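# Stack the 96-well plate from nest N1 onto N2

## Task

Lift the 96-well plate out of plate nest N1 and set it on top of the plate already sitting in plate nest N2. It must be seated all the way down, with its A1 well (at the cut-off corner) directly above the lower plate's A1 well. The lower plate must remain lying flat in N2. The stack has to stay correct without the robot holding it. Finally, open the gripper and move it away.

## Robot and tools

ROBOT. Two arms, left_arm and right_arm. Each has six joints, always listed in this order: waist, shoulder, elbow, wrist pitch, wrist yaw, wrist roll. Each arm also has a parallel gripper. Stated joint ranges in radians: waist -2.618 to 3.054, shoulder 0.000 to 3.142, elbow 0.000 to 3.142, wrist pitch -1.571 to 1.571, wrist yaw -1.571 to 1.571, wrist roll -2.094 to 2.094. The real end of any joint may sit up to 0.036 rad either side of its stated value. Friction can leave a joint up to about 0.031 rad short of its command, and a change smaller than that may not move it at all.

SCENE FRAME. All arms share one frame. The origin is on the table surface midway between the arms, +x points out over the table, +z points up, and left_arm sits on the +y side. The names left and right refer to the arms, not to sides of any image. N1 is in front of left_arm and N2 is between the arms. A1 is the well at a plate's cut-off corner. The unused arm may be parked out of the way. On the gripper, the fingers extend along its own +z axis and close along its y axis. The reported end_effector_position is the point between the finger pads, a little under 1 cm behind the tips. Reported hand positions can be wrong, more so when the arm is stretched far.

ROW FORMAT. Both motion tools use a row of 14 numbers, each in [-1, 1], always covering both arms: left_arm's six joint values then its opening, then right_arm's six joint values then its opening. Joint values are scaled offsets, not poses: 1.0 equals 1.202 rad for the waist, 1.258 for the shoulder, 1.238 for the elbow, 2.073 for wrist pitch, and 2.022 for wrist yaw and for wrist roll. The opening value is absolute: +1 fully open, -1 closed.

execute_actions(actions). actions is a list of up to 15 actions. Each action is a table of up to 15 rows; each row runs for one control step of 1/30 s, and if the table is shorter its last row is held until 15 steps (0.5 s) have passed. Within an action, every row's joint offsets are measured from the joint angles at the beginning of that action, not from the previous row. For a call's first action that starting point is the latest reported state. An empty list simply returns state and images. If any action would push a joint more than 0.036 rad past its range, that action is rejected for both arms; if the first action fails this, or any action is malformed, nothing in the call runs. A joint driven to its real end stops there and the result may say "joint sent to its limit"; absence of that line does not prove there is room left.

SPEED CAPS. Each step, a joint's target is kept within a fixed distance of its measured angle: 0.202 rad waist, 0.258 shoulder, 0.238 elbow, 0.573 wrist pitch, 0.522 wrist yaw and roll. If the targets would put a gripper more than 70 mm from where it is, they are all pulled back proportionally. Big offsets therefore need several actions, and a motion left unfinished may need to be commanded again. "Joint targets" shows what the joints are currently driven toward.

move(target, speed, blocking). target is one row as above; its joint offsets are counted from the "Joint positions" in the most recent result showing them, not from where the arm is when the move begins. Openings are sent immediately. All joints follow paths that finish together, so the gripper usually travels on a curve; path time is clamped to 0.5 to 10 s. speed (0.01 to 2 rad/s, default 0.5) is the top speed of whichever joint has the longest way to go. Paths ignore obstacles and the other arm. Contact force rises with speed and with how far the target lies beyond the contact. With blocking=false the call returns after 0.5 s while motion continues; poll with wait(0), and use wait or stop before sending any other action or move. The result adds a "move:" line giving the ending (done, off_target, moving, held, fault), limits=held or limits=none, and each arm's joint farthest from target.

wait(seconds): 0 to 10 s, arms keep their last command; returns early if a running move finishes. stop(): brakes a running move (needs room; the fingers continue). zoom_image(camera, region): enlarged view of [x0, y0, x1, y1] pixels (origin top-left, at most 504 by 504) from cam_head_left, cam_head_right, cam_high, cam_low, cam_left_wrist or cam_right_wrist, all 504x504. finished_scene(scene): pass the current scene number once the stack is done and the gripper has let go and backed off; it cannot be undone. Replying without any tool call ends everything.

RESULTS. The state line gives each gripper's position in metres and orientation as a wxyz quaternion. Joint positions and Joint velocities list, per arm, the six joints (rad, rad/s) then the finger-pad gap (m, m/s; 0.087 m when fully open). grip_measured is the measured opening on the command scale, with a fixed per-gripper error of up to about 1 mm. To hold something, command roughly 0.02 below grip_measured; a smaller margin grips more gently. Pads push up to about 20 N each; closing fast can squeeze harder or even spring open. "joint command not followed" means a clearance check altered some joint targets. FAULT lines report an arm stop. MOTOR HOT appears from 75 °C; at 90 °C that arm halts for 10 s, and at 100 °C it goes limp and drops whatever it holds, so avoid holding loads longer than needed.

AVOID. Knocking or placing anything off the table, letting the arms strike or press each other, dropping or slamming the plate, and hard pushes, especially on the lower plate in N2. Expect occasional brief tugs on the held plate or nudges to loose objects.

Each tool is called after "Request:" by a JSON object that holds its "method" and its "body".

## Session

Request:
{"method": "execute_actions", "body": {"actions": []}}

Scene clock: 0.00 s.
left_arm: end_effector_position=(+0.1284, +0.1533, +0.1490) grip_measured=+1.000 end_effector_quat_wxyz=(-0.084, -0.402, +0.907, -0.096) | right_arm: end_effector_position=(+0.2384, -0.7881, +0.2002) grip_measured=+1.000 end_effector_quat_wxyz=(+0.582, +0.807, +0.079, +0.059)
Joint names: [waist, shoulder, elbow, wrist pitch, wrist yaw, wrist roll]
Joint positions: left_arm=[-0.51   1.275  1.103 -1.369  0.254 -1.256  0.087] | right_arm=[-1.037  1.814  1.209  0.275  0.225  1.651  0.087]
Joint velocities: left_arm=[-0.002 -0.022 -0.002 -0.037 -0.022  0.007  0.   ] | right_arm=[ 0.002 -0.012  0.012 -0.007  0.007  0.066  0.   ]
Joint targets: left_arm=[-0.510 1.275 1.103 -1.369 0.254 -1.256] | right_arm=[-1.037 1.814 1.209 0.275 0.225 1.651]

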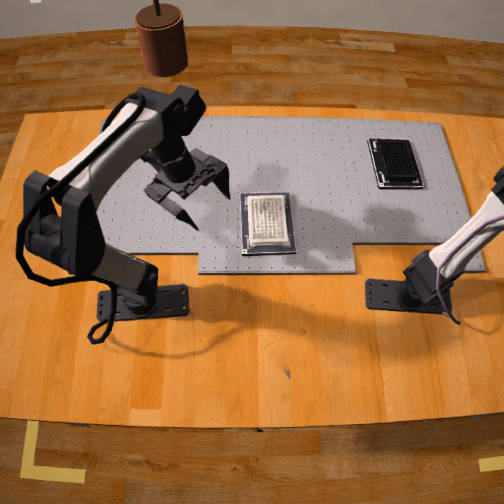

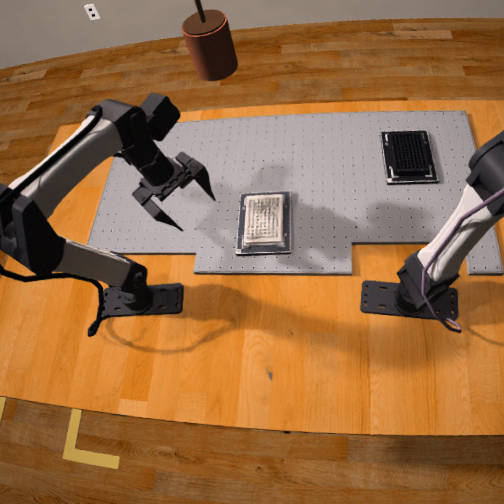

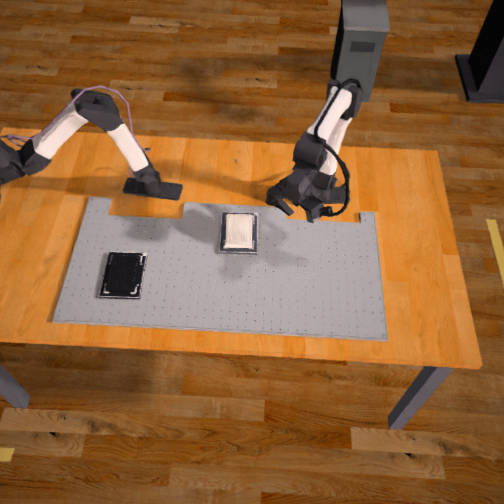

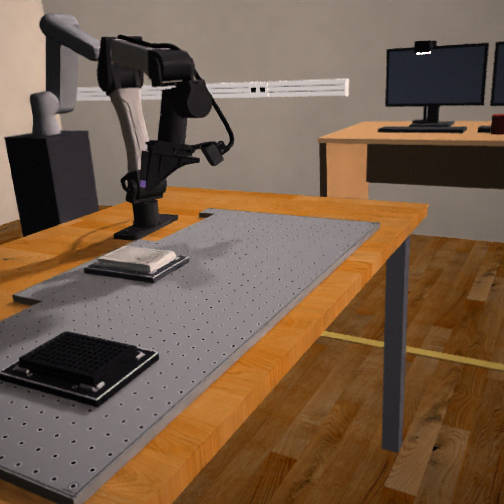

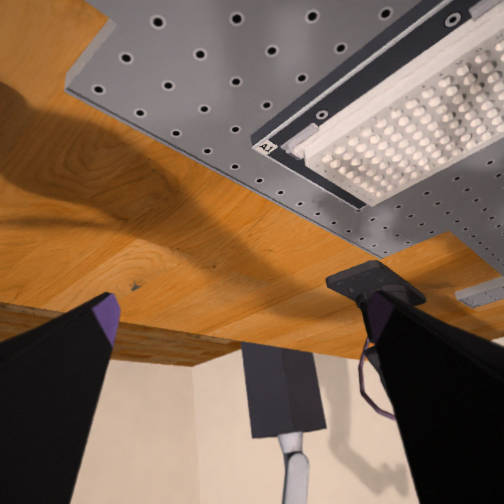

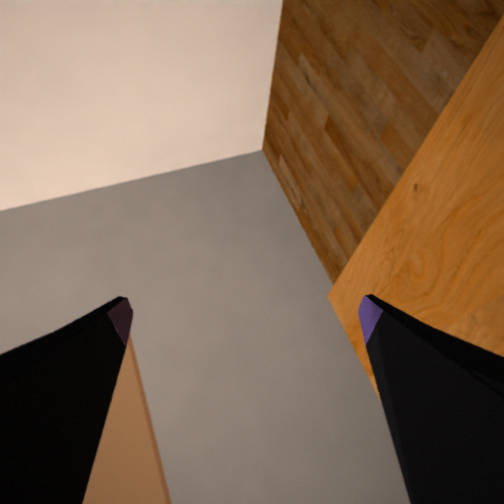

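Request:
{"method": "zoom_image", "body": {"camera": "cam_head_right", "region": [365,120,455,195]}}

Request:
{"method": "zoom_image", "body": {"camera": "cam_left_wrist", "region": [240,60,440,220]}}

Request:
{"method": "zoom_image", "body": {"camera": "cam_head_left", "region": [225,185,315,265]}}

Region (365, 120, 455, 195) of cam_head_right's 504x504 image, scaled by 5.600, with more detail than that image has.

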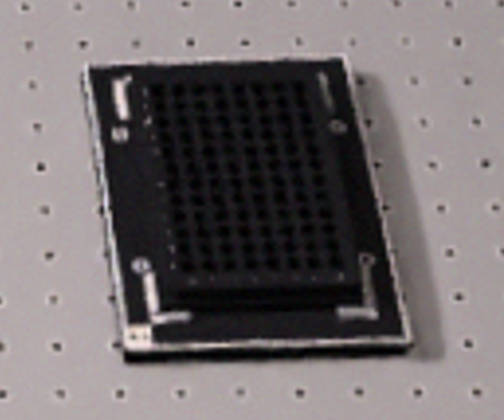

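Region (240, 60, 440, 220) of cam_left_wrist's 504x504 image, scaled by 2.520, with more detail than that image has; it fills the top 403 rows of this view, and the rest is white.

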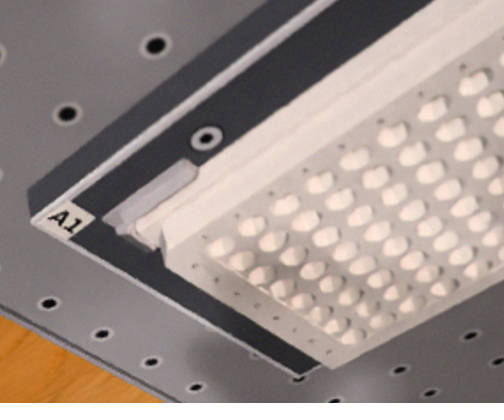

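Region (225, 185, 315, 265) of cam_head_left's 504x504 image, scaled by 5.600, with more detail than that image has.

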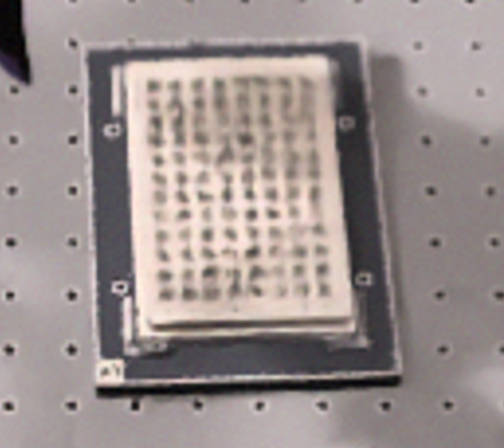

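Request:
{"method": "move", "body": {"target": [0.7,0,0,0,0,0,1,0.886,0.167,0.434,-0.757,-0.117,-0.87,1], "speed": 1.0}}

Scene clock: 15.43 s.
left_arm: end_effector_position=(+0.1952, +0.3059, +0.1490) grip_measured=+1.000 end_effector_quat_wxyz=(+0.038, +0.734, -0.667, +0.122) | right_arm: end_effector_position=(+0.3452, -0.3085, +0.0947) grip_measured=+1.000 end_effector_quat_wxyz=(+0.012, -0.015, +1.000, -0.001)
Joint names: [waist, shoulder, elbow, wrist pitch, wrist yaw, wrist roll]
Joint positions: left_arm=[ 0.323  1.275  1.103 -1.369  0.254 -1.256  0.087] | right_arm=[ 0.027  2.001  1.727 -1.274  0.    -0.099  0.087]
Joint velocities: left_arm=[-0.007 -0.007  0.007 -0.007 -0.066  0.125  0.   ] | right_arm=[-0.002 -0.017  0.002 -0.022 -0.037 -0.037  0.   ]
Joint targets: left_arm=[0.332 1.275 1.103 -1.369 0.254 -1.256] | right_arm=[0.028 2.024 1.746 -1.294 -0.012 -0.109]
move: off_target (right_arm); limits=none; left_arm: farthest joint: the waist, 0.009 radians from its target (0.841 radians at the start); right_arm: farthest joint: the shoulder, 0.023 radians from its target (0.210 radians at the start)

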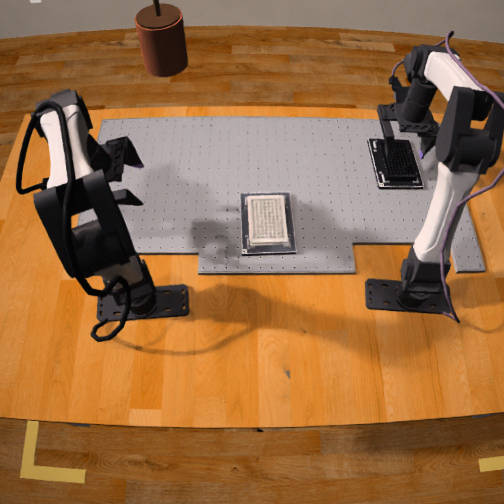

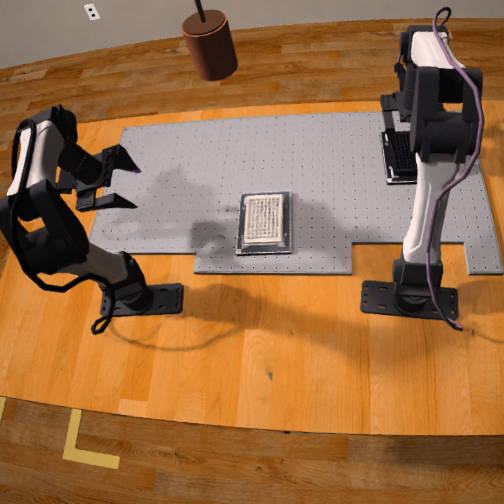

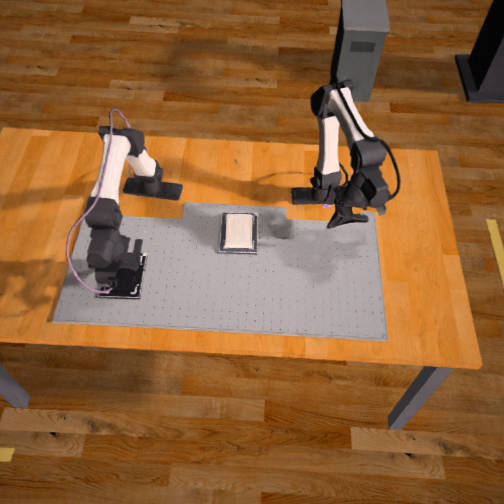

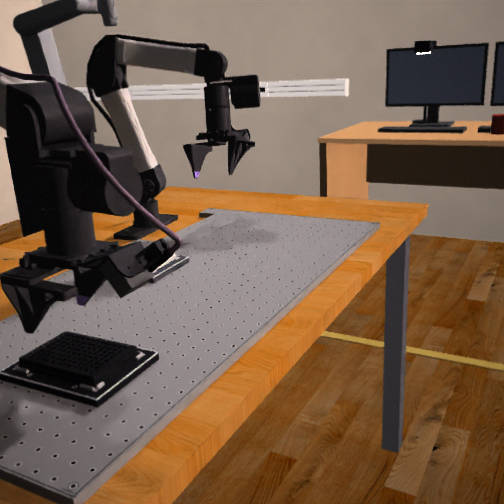

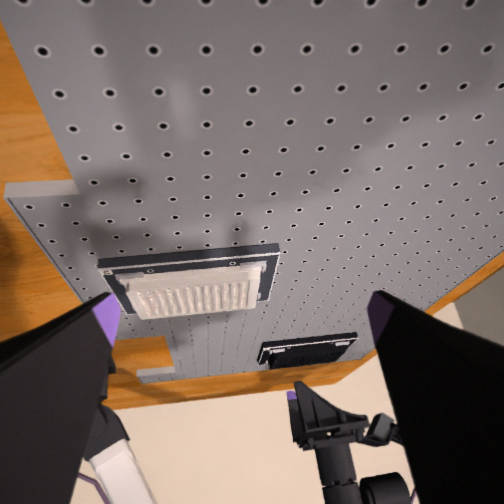

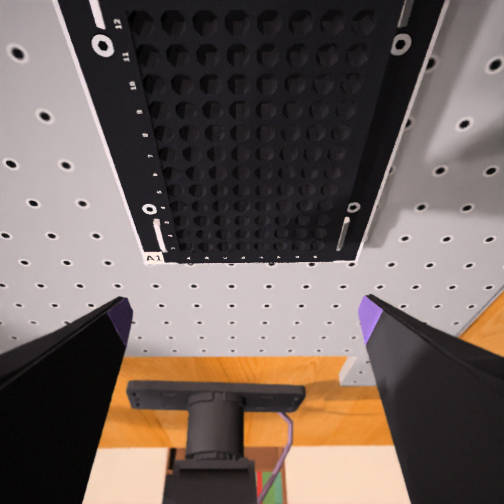

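Request:
{"method": "move", "body": {"target": [0,0,0,0,0,0,1,0,0.131,0.096,0.018,0,0,1], "speed": 0.3}}

Request:
{"method": "zoom_image", "body": {"camera": "cam_low", "region": [0,220,200,420]}}

Scene clock: 23.47 s.
left_arm: end_effector_position=(+0.1952, +0.3059, +0.1490) grip_measured=+1.000 end_effector_quat_wxyz=(+0.038, +0.734, -0.667, +0.122) | right_arm: end_effector_position=(+0.3714, -0.3104, +0.0655) grip_measured=+1.000 end_effector_quat_wxyz=(-0.002, -0.015, +1.000, +0.000)
Joint names: [waist, shoulder, elbow, wrist pitch, wrist yaw, wrist roll]
Joint positions: left_arm=[ 0.323  1.275  1.103 -1.369  0.254 -1.256  0.087] | right_arm=[ 0.027  2.147  1.827 -1.255  0.    -0.099  0.087]
Joint velocities: left_arm=[-0.012 -0.012 -0.012 -0.037 -0.081 -0.007  0.   ] | right_arm=[-0.012  0.007 -0.007 -0.051  0.007 -0.037  0.   ]
Joint targets: left_arm=[0.323 1.275 1.103 -1.369 0.254 -1.256] | right_arm=[0.027 2.165 1.846 -1.237 0.000 -0.098]
move: done; limits=none; left_arm: farthest joint: the waist, 0.000 radians from its target (0.000 radians at the start); right_arm: farthest joint: the shoulder, 0.019 radians from its target (0.165 radians at the start)

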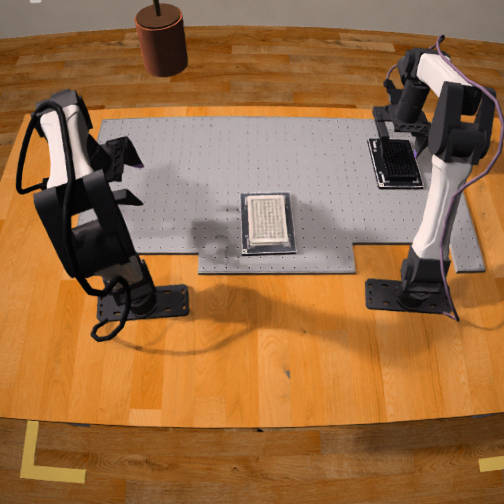

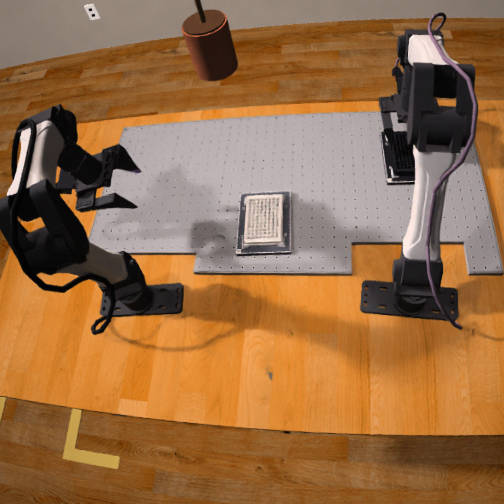

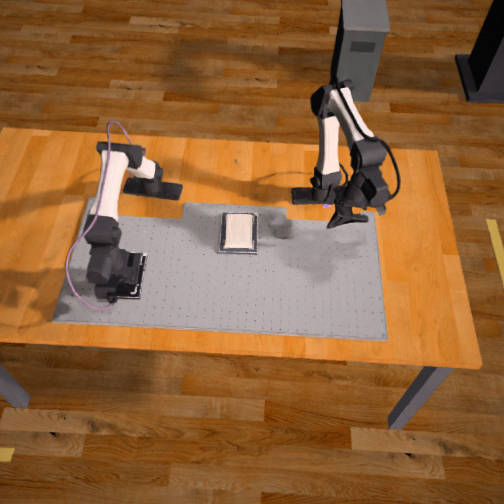

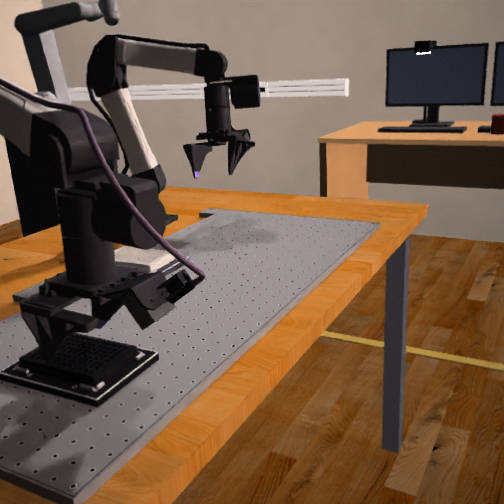

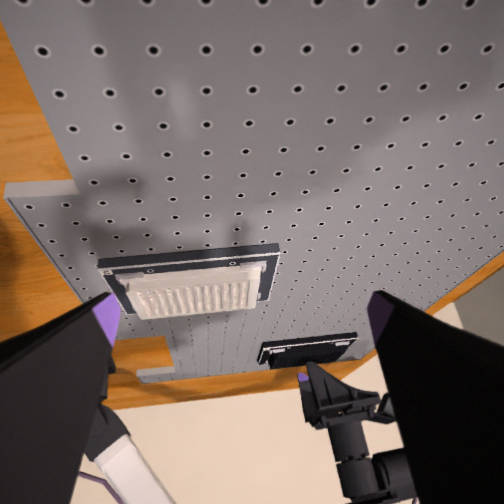

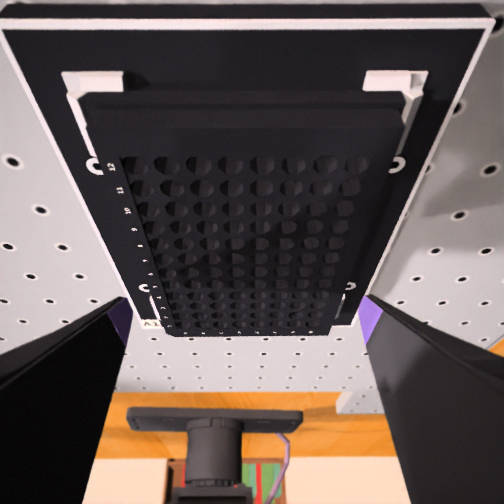

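Region (0, 220, 200, 420) of cam_low's 504x504 image, scaled by 2.520, with more detail than that image has.

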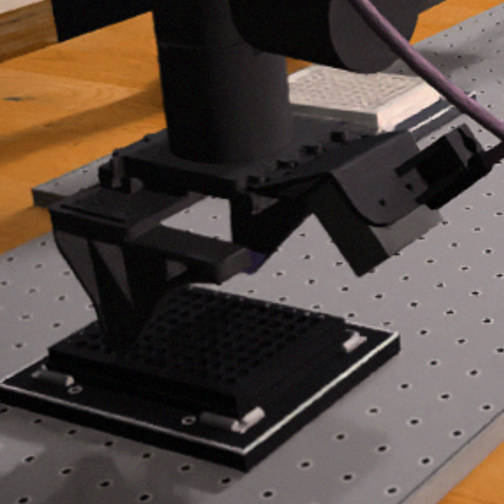

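Request:
{"method": "move", "body": {"target": [0,0,0,0,0,0,1,0,-0.04,-0.097,0.069,0,0,1], "speed": 0.2}}

Request:
{"method": "zoom_image", "body": {"camera": "cam_low", "region": [0,270,170,420]}}

Scene clock: 32.97 s.
left_arm: end_effector_position=(+0.1952, +0.3059, +0.1490) grip_measured=+1.000 end_effector_quat_wxyz=(+0.038, +0.734, -0.667, +0.122) | right_arm: end_effector_position=(+0.3765, -0.3107, +0.0512) grip_measured=+1.000 end_effector_quat_wxyz=(+0.026, -0.015, +1.000, -0.002)
Joint names: [waist, shoulder, elbow, wrist pitch, wrist yaw, wrist roll]
Joint positions: left_arm=[ 0.323  1.275  1.103 -1.369  0.254 -1.256  0.087] | right_arm=[ 0.027  2.115  1.728 -1.132  0.    -0.099  0.087]
Joint velocities: left_arm=[-0.007 -0.007 -0.007  0.007 -0.022  0.007  0.   ] | right_arm=[ 0.022 -0.002  0.007  0.037 -0.037 -0.022  0.   ]
Joint targets: left_arm=[0.323 1.275 1.103 -1.369 0.254 -1.256] | right_arm=[0.027 2.097 1.707 -1.113 0.000 -0.099]
move: off_target (right_arm); limits=none; left_arm: farthest joint: the waist, 0.000 radians from its target (0.000 radians at the start); right_arm: farthest joint: the elbow, 0.022 radians from its target (0.120 radians at the start)

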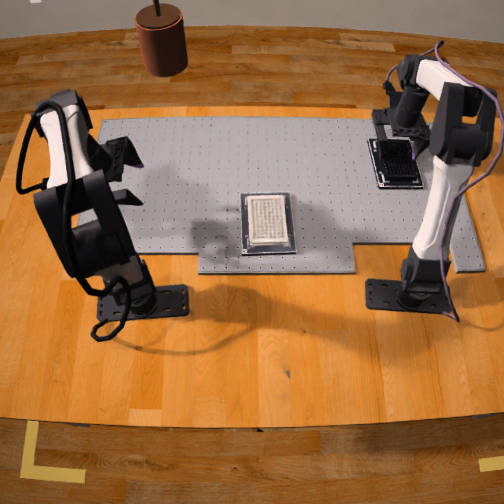

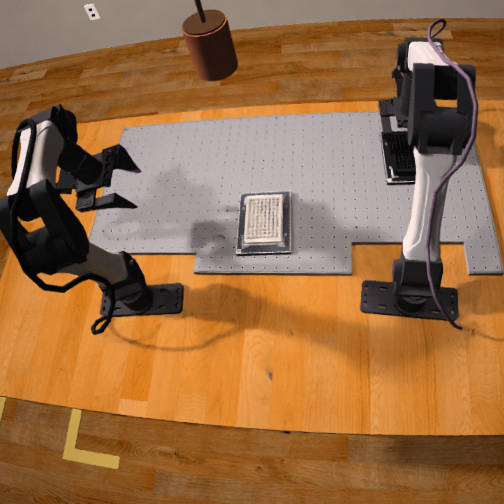

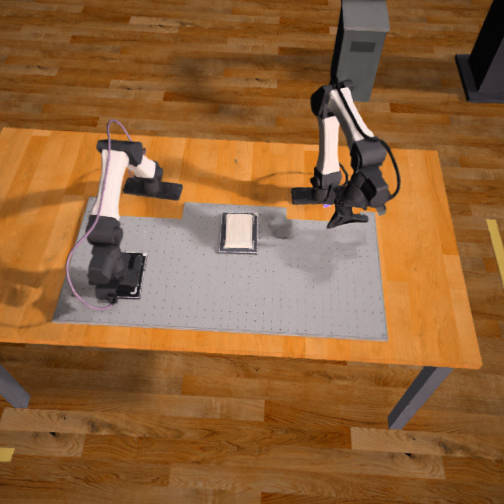

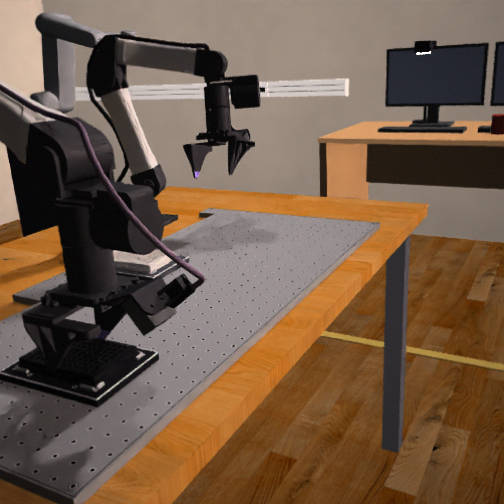

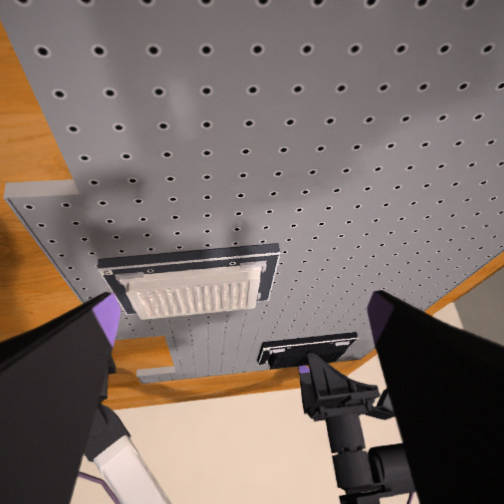

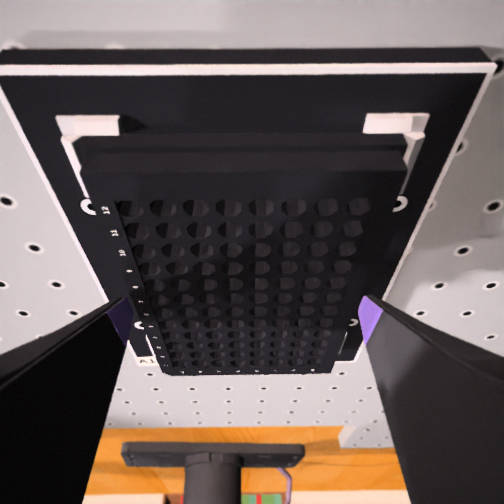

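Region (0, 270, 170, 420) of cam_low's 504x504 image, scaled by 2.965, with more detail than that image has; it fills the top 445 rows of this view, and the rest is white.

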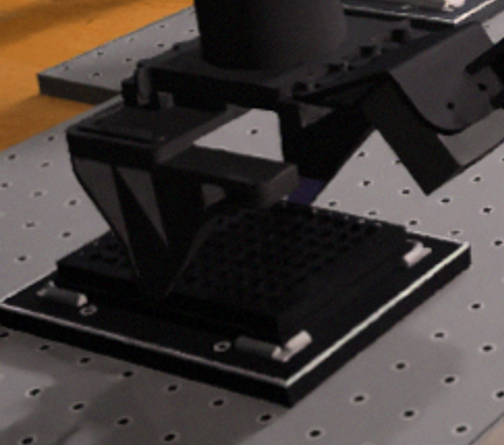

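Request:
{"method": "move", "body": {"target": [0,0,0,0,0,0,1,0,0,-0.05,0.029,0,0,1], "speed": 0.12}}

Request:
{"method": "zoom_image", "body": {"camera": "cam_low", "region": [0,310,120,410]}}

Scene clock: 36.37 s.
left_arm: end_effector_position=(+0.1952, +0.3059, +0.1490) grip_measured=+1.000 end_effector_quat_wxyz=(+0.038, +0.734, -0.667, +0.122) | right_arm: end_effector_position=(+0.3747, -0.3106, +0.0410) grip_measured=+1.000 end_effector_quat_wxyz=(+0.026, -0.015, +1.000, -0.002)
Joint names: [waist, shoulder, elbow, wrist pitch, wrist yaw, wrist roll]
Joint positions: left_arm=[ 0.323  1.275  1.103 -1.369  0.254 -1.256  0.087] | right_arm=[ 0.027  2.115  1.687 -1.091  0.    -0.099  0.087]
Joint velocities: left_arm=[ 0.002 -0.012 -0.002  0.037  0.066 -0.022  0.   ] | right_arm=[ 0.002 -0.017 -0.017  0.037 -0.066 -0.051  0.   ]
Joint targets: left_arm=[0.323 1.275 1.103 -1.369 0.254 -1.256] | right_arm=[0.027 2.115 1.667 -1.072 0.000 -0.099]
move: off_target (right_arm); limits=none; left_arm: farthest joint: the waist, 0.000 radians from its target (0.000 radians at the start); right_arm: farthest joint: the elbow, 0.021 radians from its target (0.062 radians at the start)

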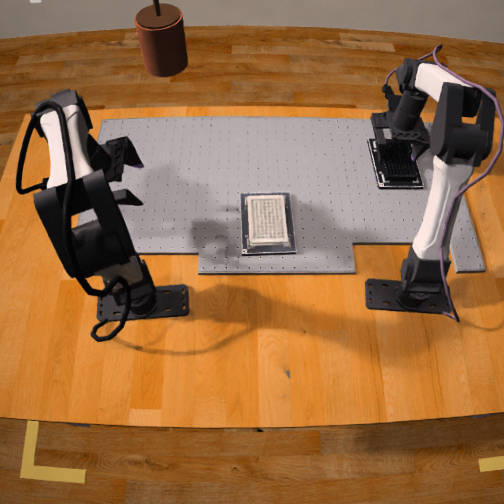

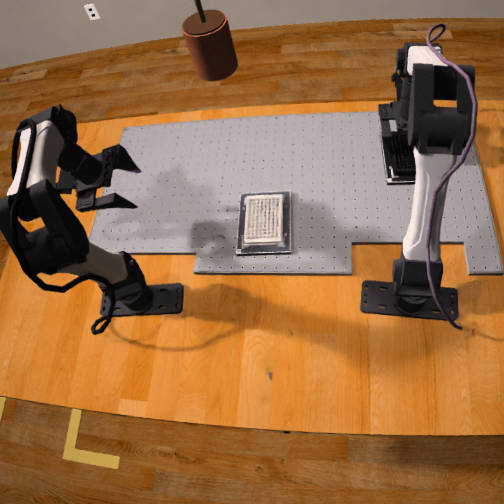

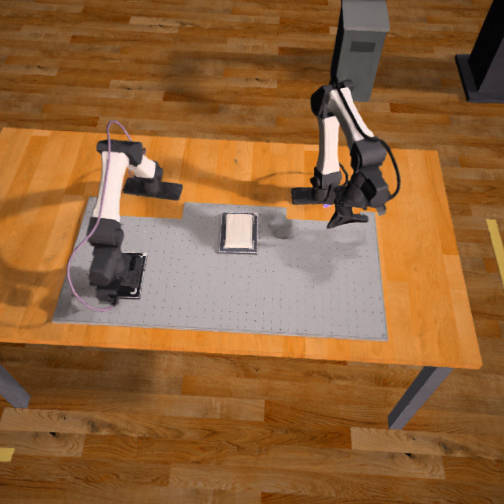

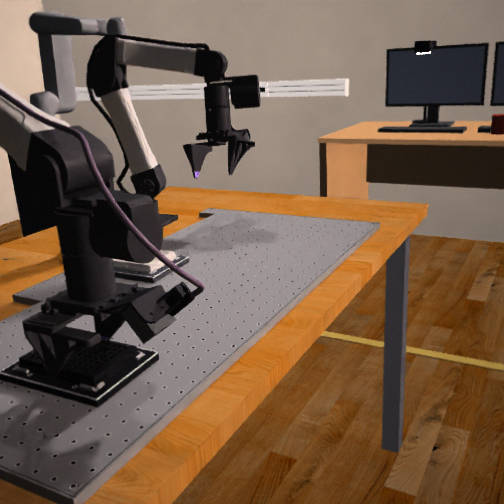

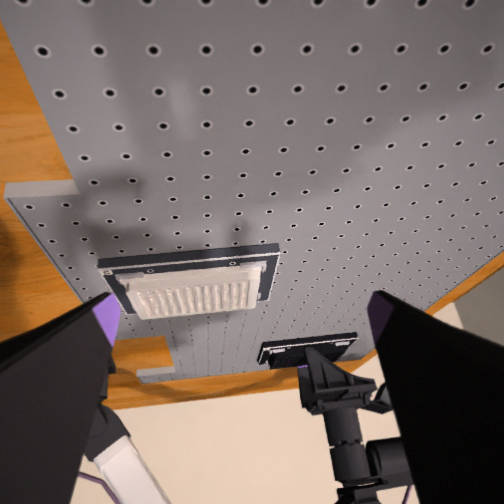

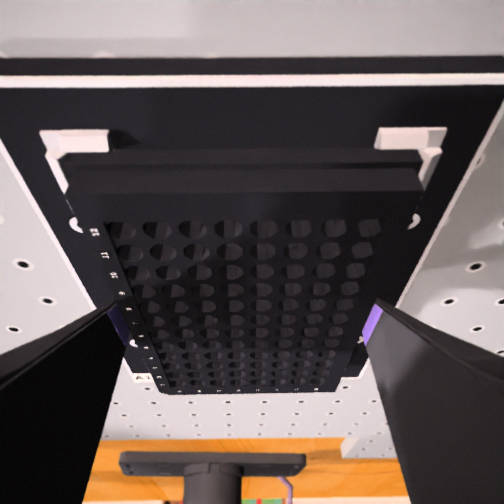

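Region (0, 310, 120, 410) of cam_low's 504x504 image, scaled by 4.200, with more detail than that image has.

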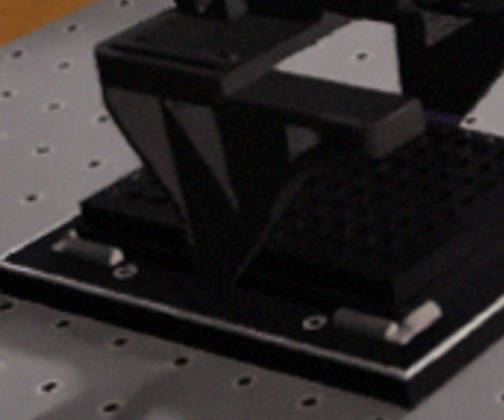

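Request:
{"method": "execute_actions", "body": {"actions": [[[0,0,0,0,0,0,1,0,0,0,0,0,0,0.97],[0,0,0,0,0,0,1,0,0,0,0,0,0,0.95],[0,0,0,0,0,0,1,0,0,0,0,0,0,0.93],[0,0,0,0,0,0,1,0,0,0,0,0,0,0.92],[0,0,0,0,0,0,1,0,0,0,0,0,0,0.91],[0,0,0,0,0,0,1,0,0,0,0,0,0,0.9],[0,0,0,0,0,0,1,0,0,0,0,0,0,0.89],[0,0,0,0,0,0,1,0,0,0,0,0,0,0.88],[0,0,0,0,0,0,1,0,0,0,0,0,0,0.87],[0,0,0,0,0,0,1,0,0,0,0,0,0,0.86],[0,0,0,0,0,0,1,0,0,0,0,-0,0,0.85]]]}}

Request:
{"method": "move", "body": {"target": [0,0,0,0,0,0,1,0,-0.06,0,-0.02,0,0,0.85], "speed": 0.12}}

Scene clock: 42.80 s.
left_arm: end_effector_position=(+0.1952, +0.3059, +0.1490) grip_measured=+1.000 end_effector_quat_wxyz=(+0.038, +0.734, -0.667, +0.122) | right_arm: end_effector_position=(+0.3748, -0.3106, +0.0410) grip_measured=+0.934 end_effector_quat_wxyz=(+0.026, -0.015, +1.000, -0.002)
Joint names: [waist, shoulder, elbow, wrist pitch, wrist yaw, wrist roll]
Joint positions: left_arm=[ 0.323  1.275  1.103 -1.369  0.254 -1.256  0.087] | right_arm=[ 0.027  2.115  1.687 -1.091  0.    -0.099  0.085]
Joint velocities: left_arm=[-0.007  0.017  0.002  0.022 -0.022 -0.037  0.   ] | right_arm=[-0.007 -0.007  0.002  0.037  0.022 -0.007 -0.001]
Joint targets: left_arm=[0.323 1.275 1.103 -1.369 0.254 -1.256] | right_arm=[0.027 2.115 1.687 -1.091 0.000 -0.099]

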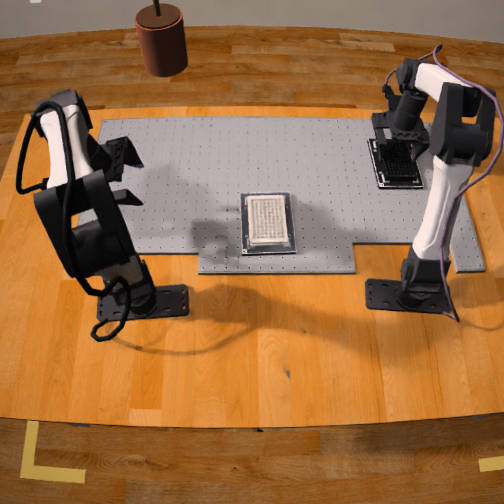

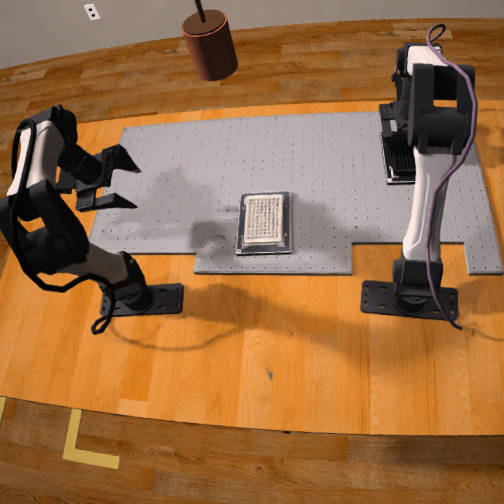

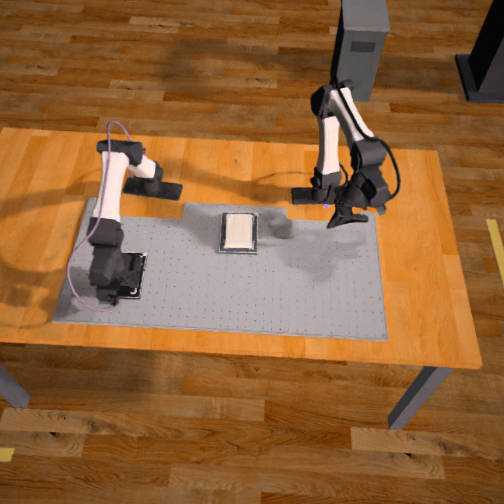

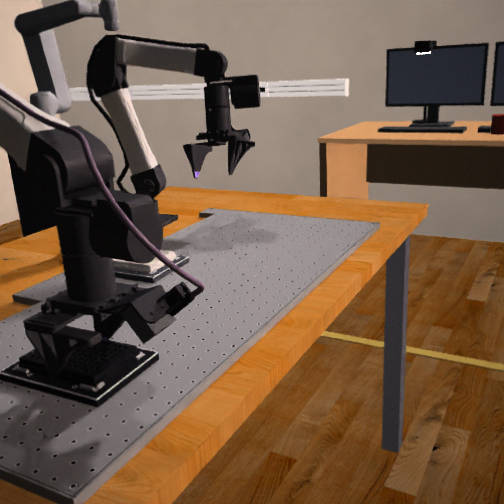

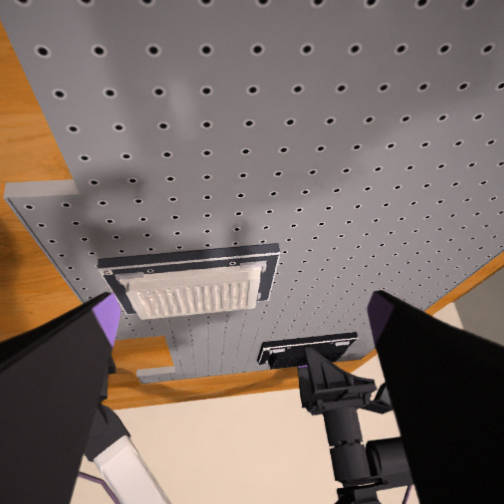

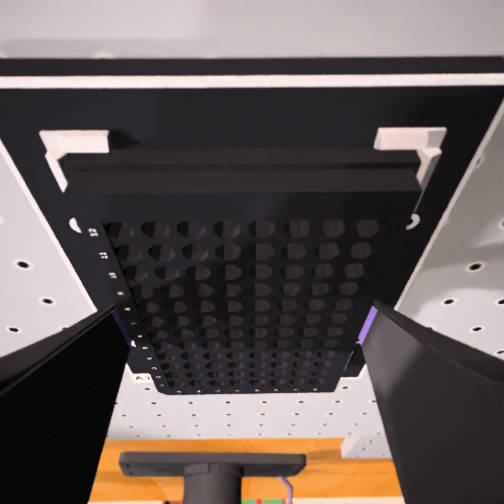

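Scene clock: 43.90 s.
left_arm: end_effector_position=(+0.1952, +0.3059, +0.1490) grip_measured=+1.000 end_effector_quat_wxyz=(+0.038, +0.734, -0.667, +0.122) | right_arm: end_effector_position=(+0.3734, -0.3105, +0.0621) grip_measured=+0.934 end_effector_quat_wxyz=(+0.045, -0.015, +0.999, -0.004)
Joint names: [waist, shoulder, elbow, wrist pitch, wrist yaw, wrist roll]
Joint positions: left_arm=[ 0.323  1.275  1.103 -1.369  0.254 -1.256  0.087] | right_arm=[ 0.027  2.057  1.687 -1.111  0.    -0.099  0.085]
Joint velocities: left_arm=[ 0.002 -0.017 -0.012  0.081  0.007  0.022  0.   ] | right_arm=[-0.017 -0.007 -0.022  0.066 -0.051  0.022  0.   ]
Joint targets: left_arm=[0.323 1.275 1.103 -1.369 0.254 -1.256] | right_arm=[0.027 2.040 1.687 -1.132 0.000 -0.099]
move: off_target (right_arm); limits=none; left_arm: farthest joint: the waist, 0.000 radians from its target (0.000 radians at the start); right_arm: farthest joint: the wrist pitch, 0.022 radians from its target (0.042 radians at the start)

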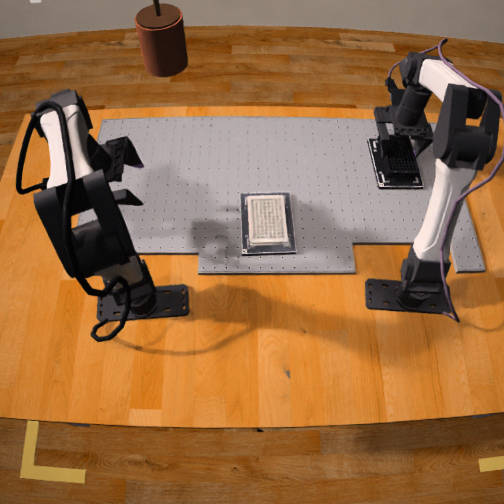

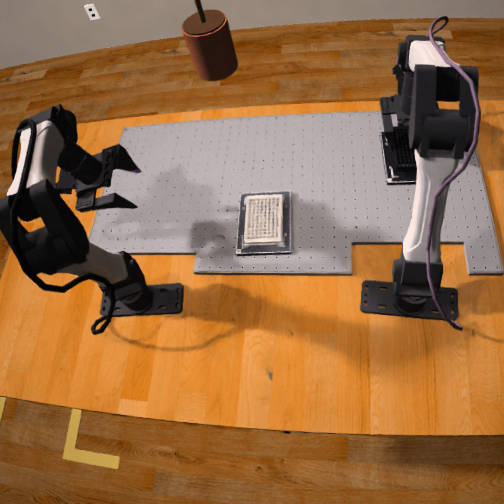

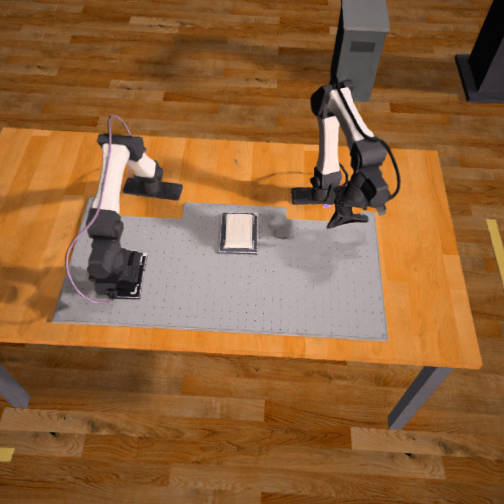

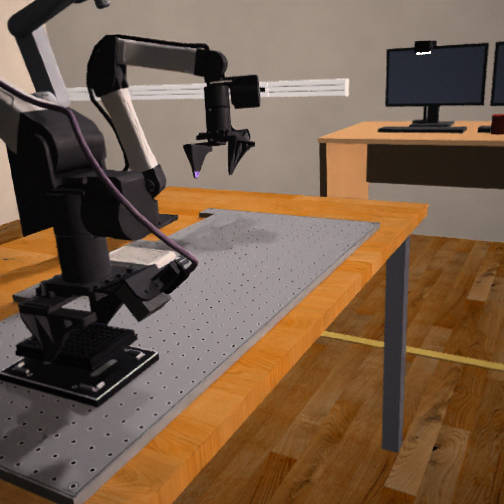

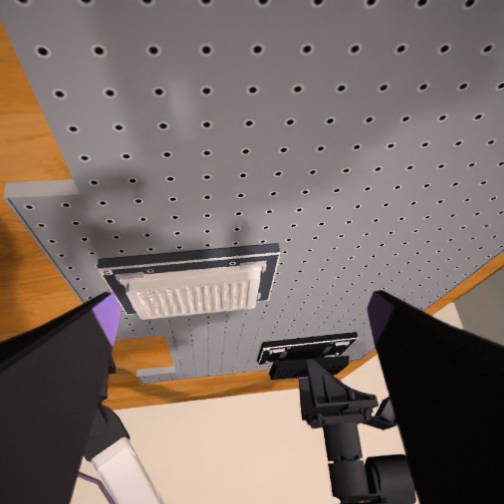

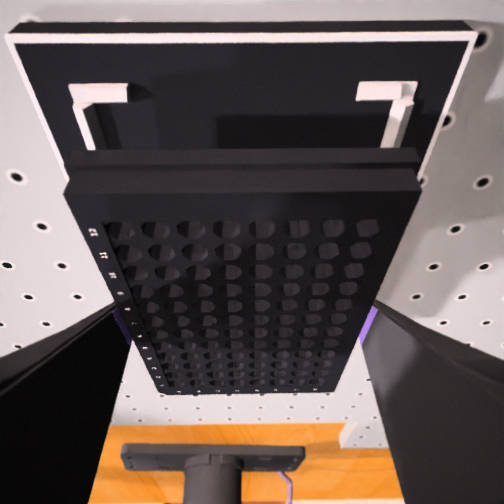

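Request:
{"method": "move", "body": {"target": [0,0,0,0,0,0,1,0.845,-0.037,0,-0.041,0,0.5,0.87], "speed": 0.6}}

Request:
{"method": "zoom_image", "body": {"camera": "cam_low", "region": [70,200,210,300]}}

Scene clock: 50.80 s.
left_arm: end_effector_position=(+0.1952, +0.3059, +0.1490) grip_measured=+1.000 end_effector_quat_wxyz=(+0.038, +0.734, -0.667, +0.122) | right_arm: end_effector_position=(+0.1924, +0.0436, +0.0734) grip_measured=+0.934 end_effector_quat_wxyz=(+0.016, -0.023, +0.999, +0.021)
Joint names: [waist, shoulder, elbow, wrist pitch, wrist yaw, wrist roll]
Joint positions: left_arm=[ 0.323  1.275  1.103 -1.369  0.254 -1.256  0.087] | right_arm=[ 1.044  2.031  1.687 -1.175  0.     0.902  0.085]
Joint velocities: left_arm=[-0.027 -0.007 -0.002 -0.051  0.081  0.022  0.   ] | right_arm=[-0.002  0.002 -0.012 -0.022 -0.007 -0.037 -0.   ]
Joint targets: left_arm=[0.323 1.275 1.103 -1.369 0.254 -1.256] | right_arm=[1.043 2.010 1.687 -1.196 -0.000 0.912]
move: off_target (right_arm); limits=none; left_arm: farthest joint: the waist, 0.000 radians from its target (0.000 radians at the start); right_arm: farthest joint: the shoulder, 0.021 radians from its target (0.047 radians at the start)

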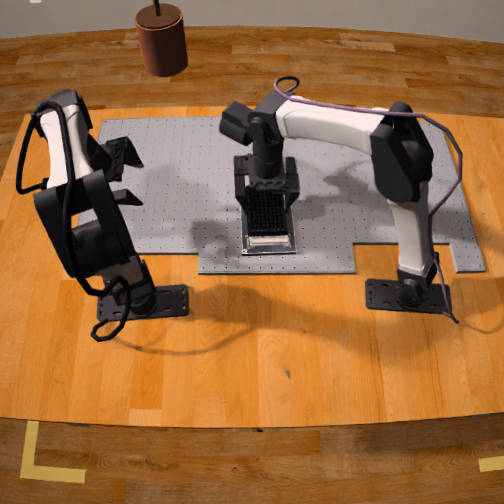

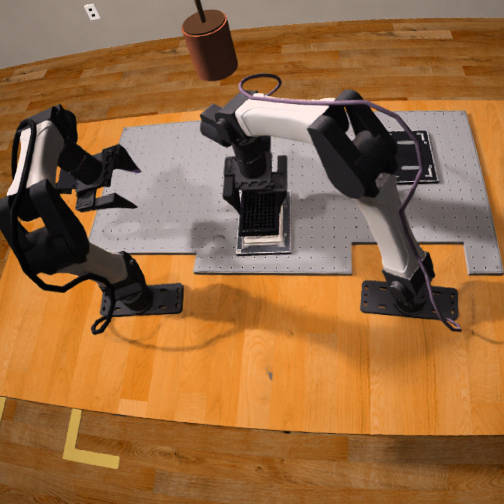

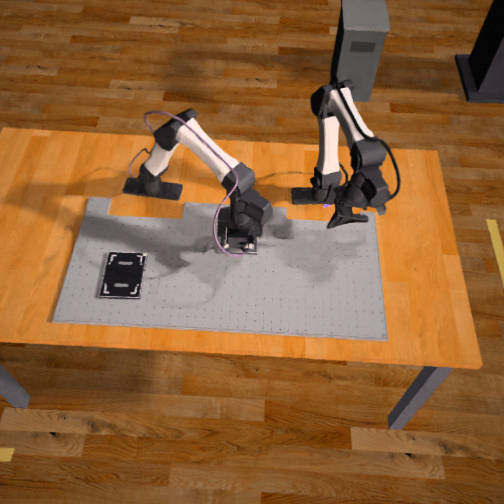

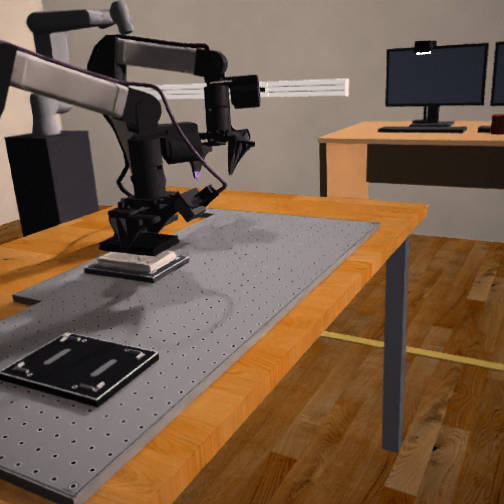

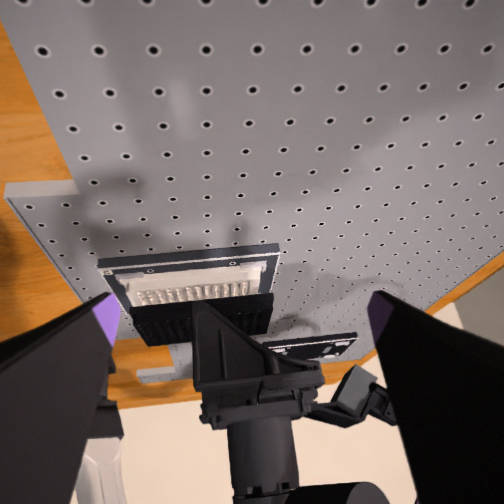

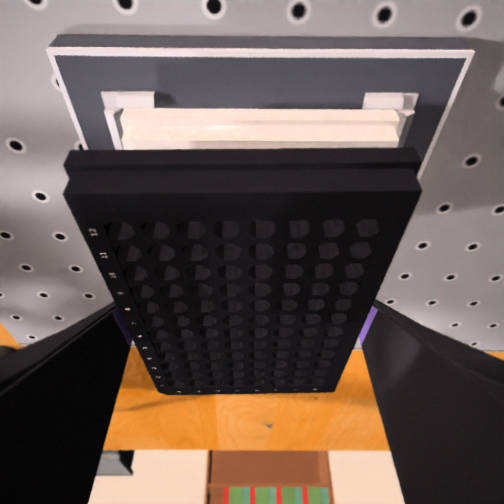

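Region (70, 200, 210, 300) of cam_low's 504x504 image, scaled by 3.600, with more detail than that image has; it fills the top 360 rows of this view, and the rest is white.

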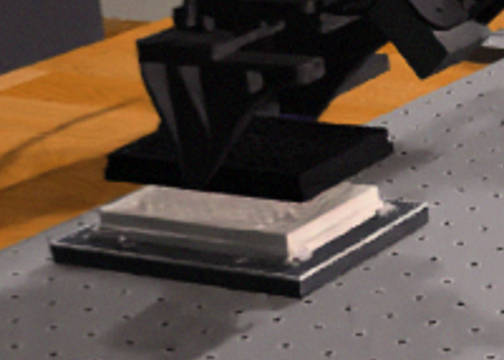

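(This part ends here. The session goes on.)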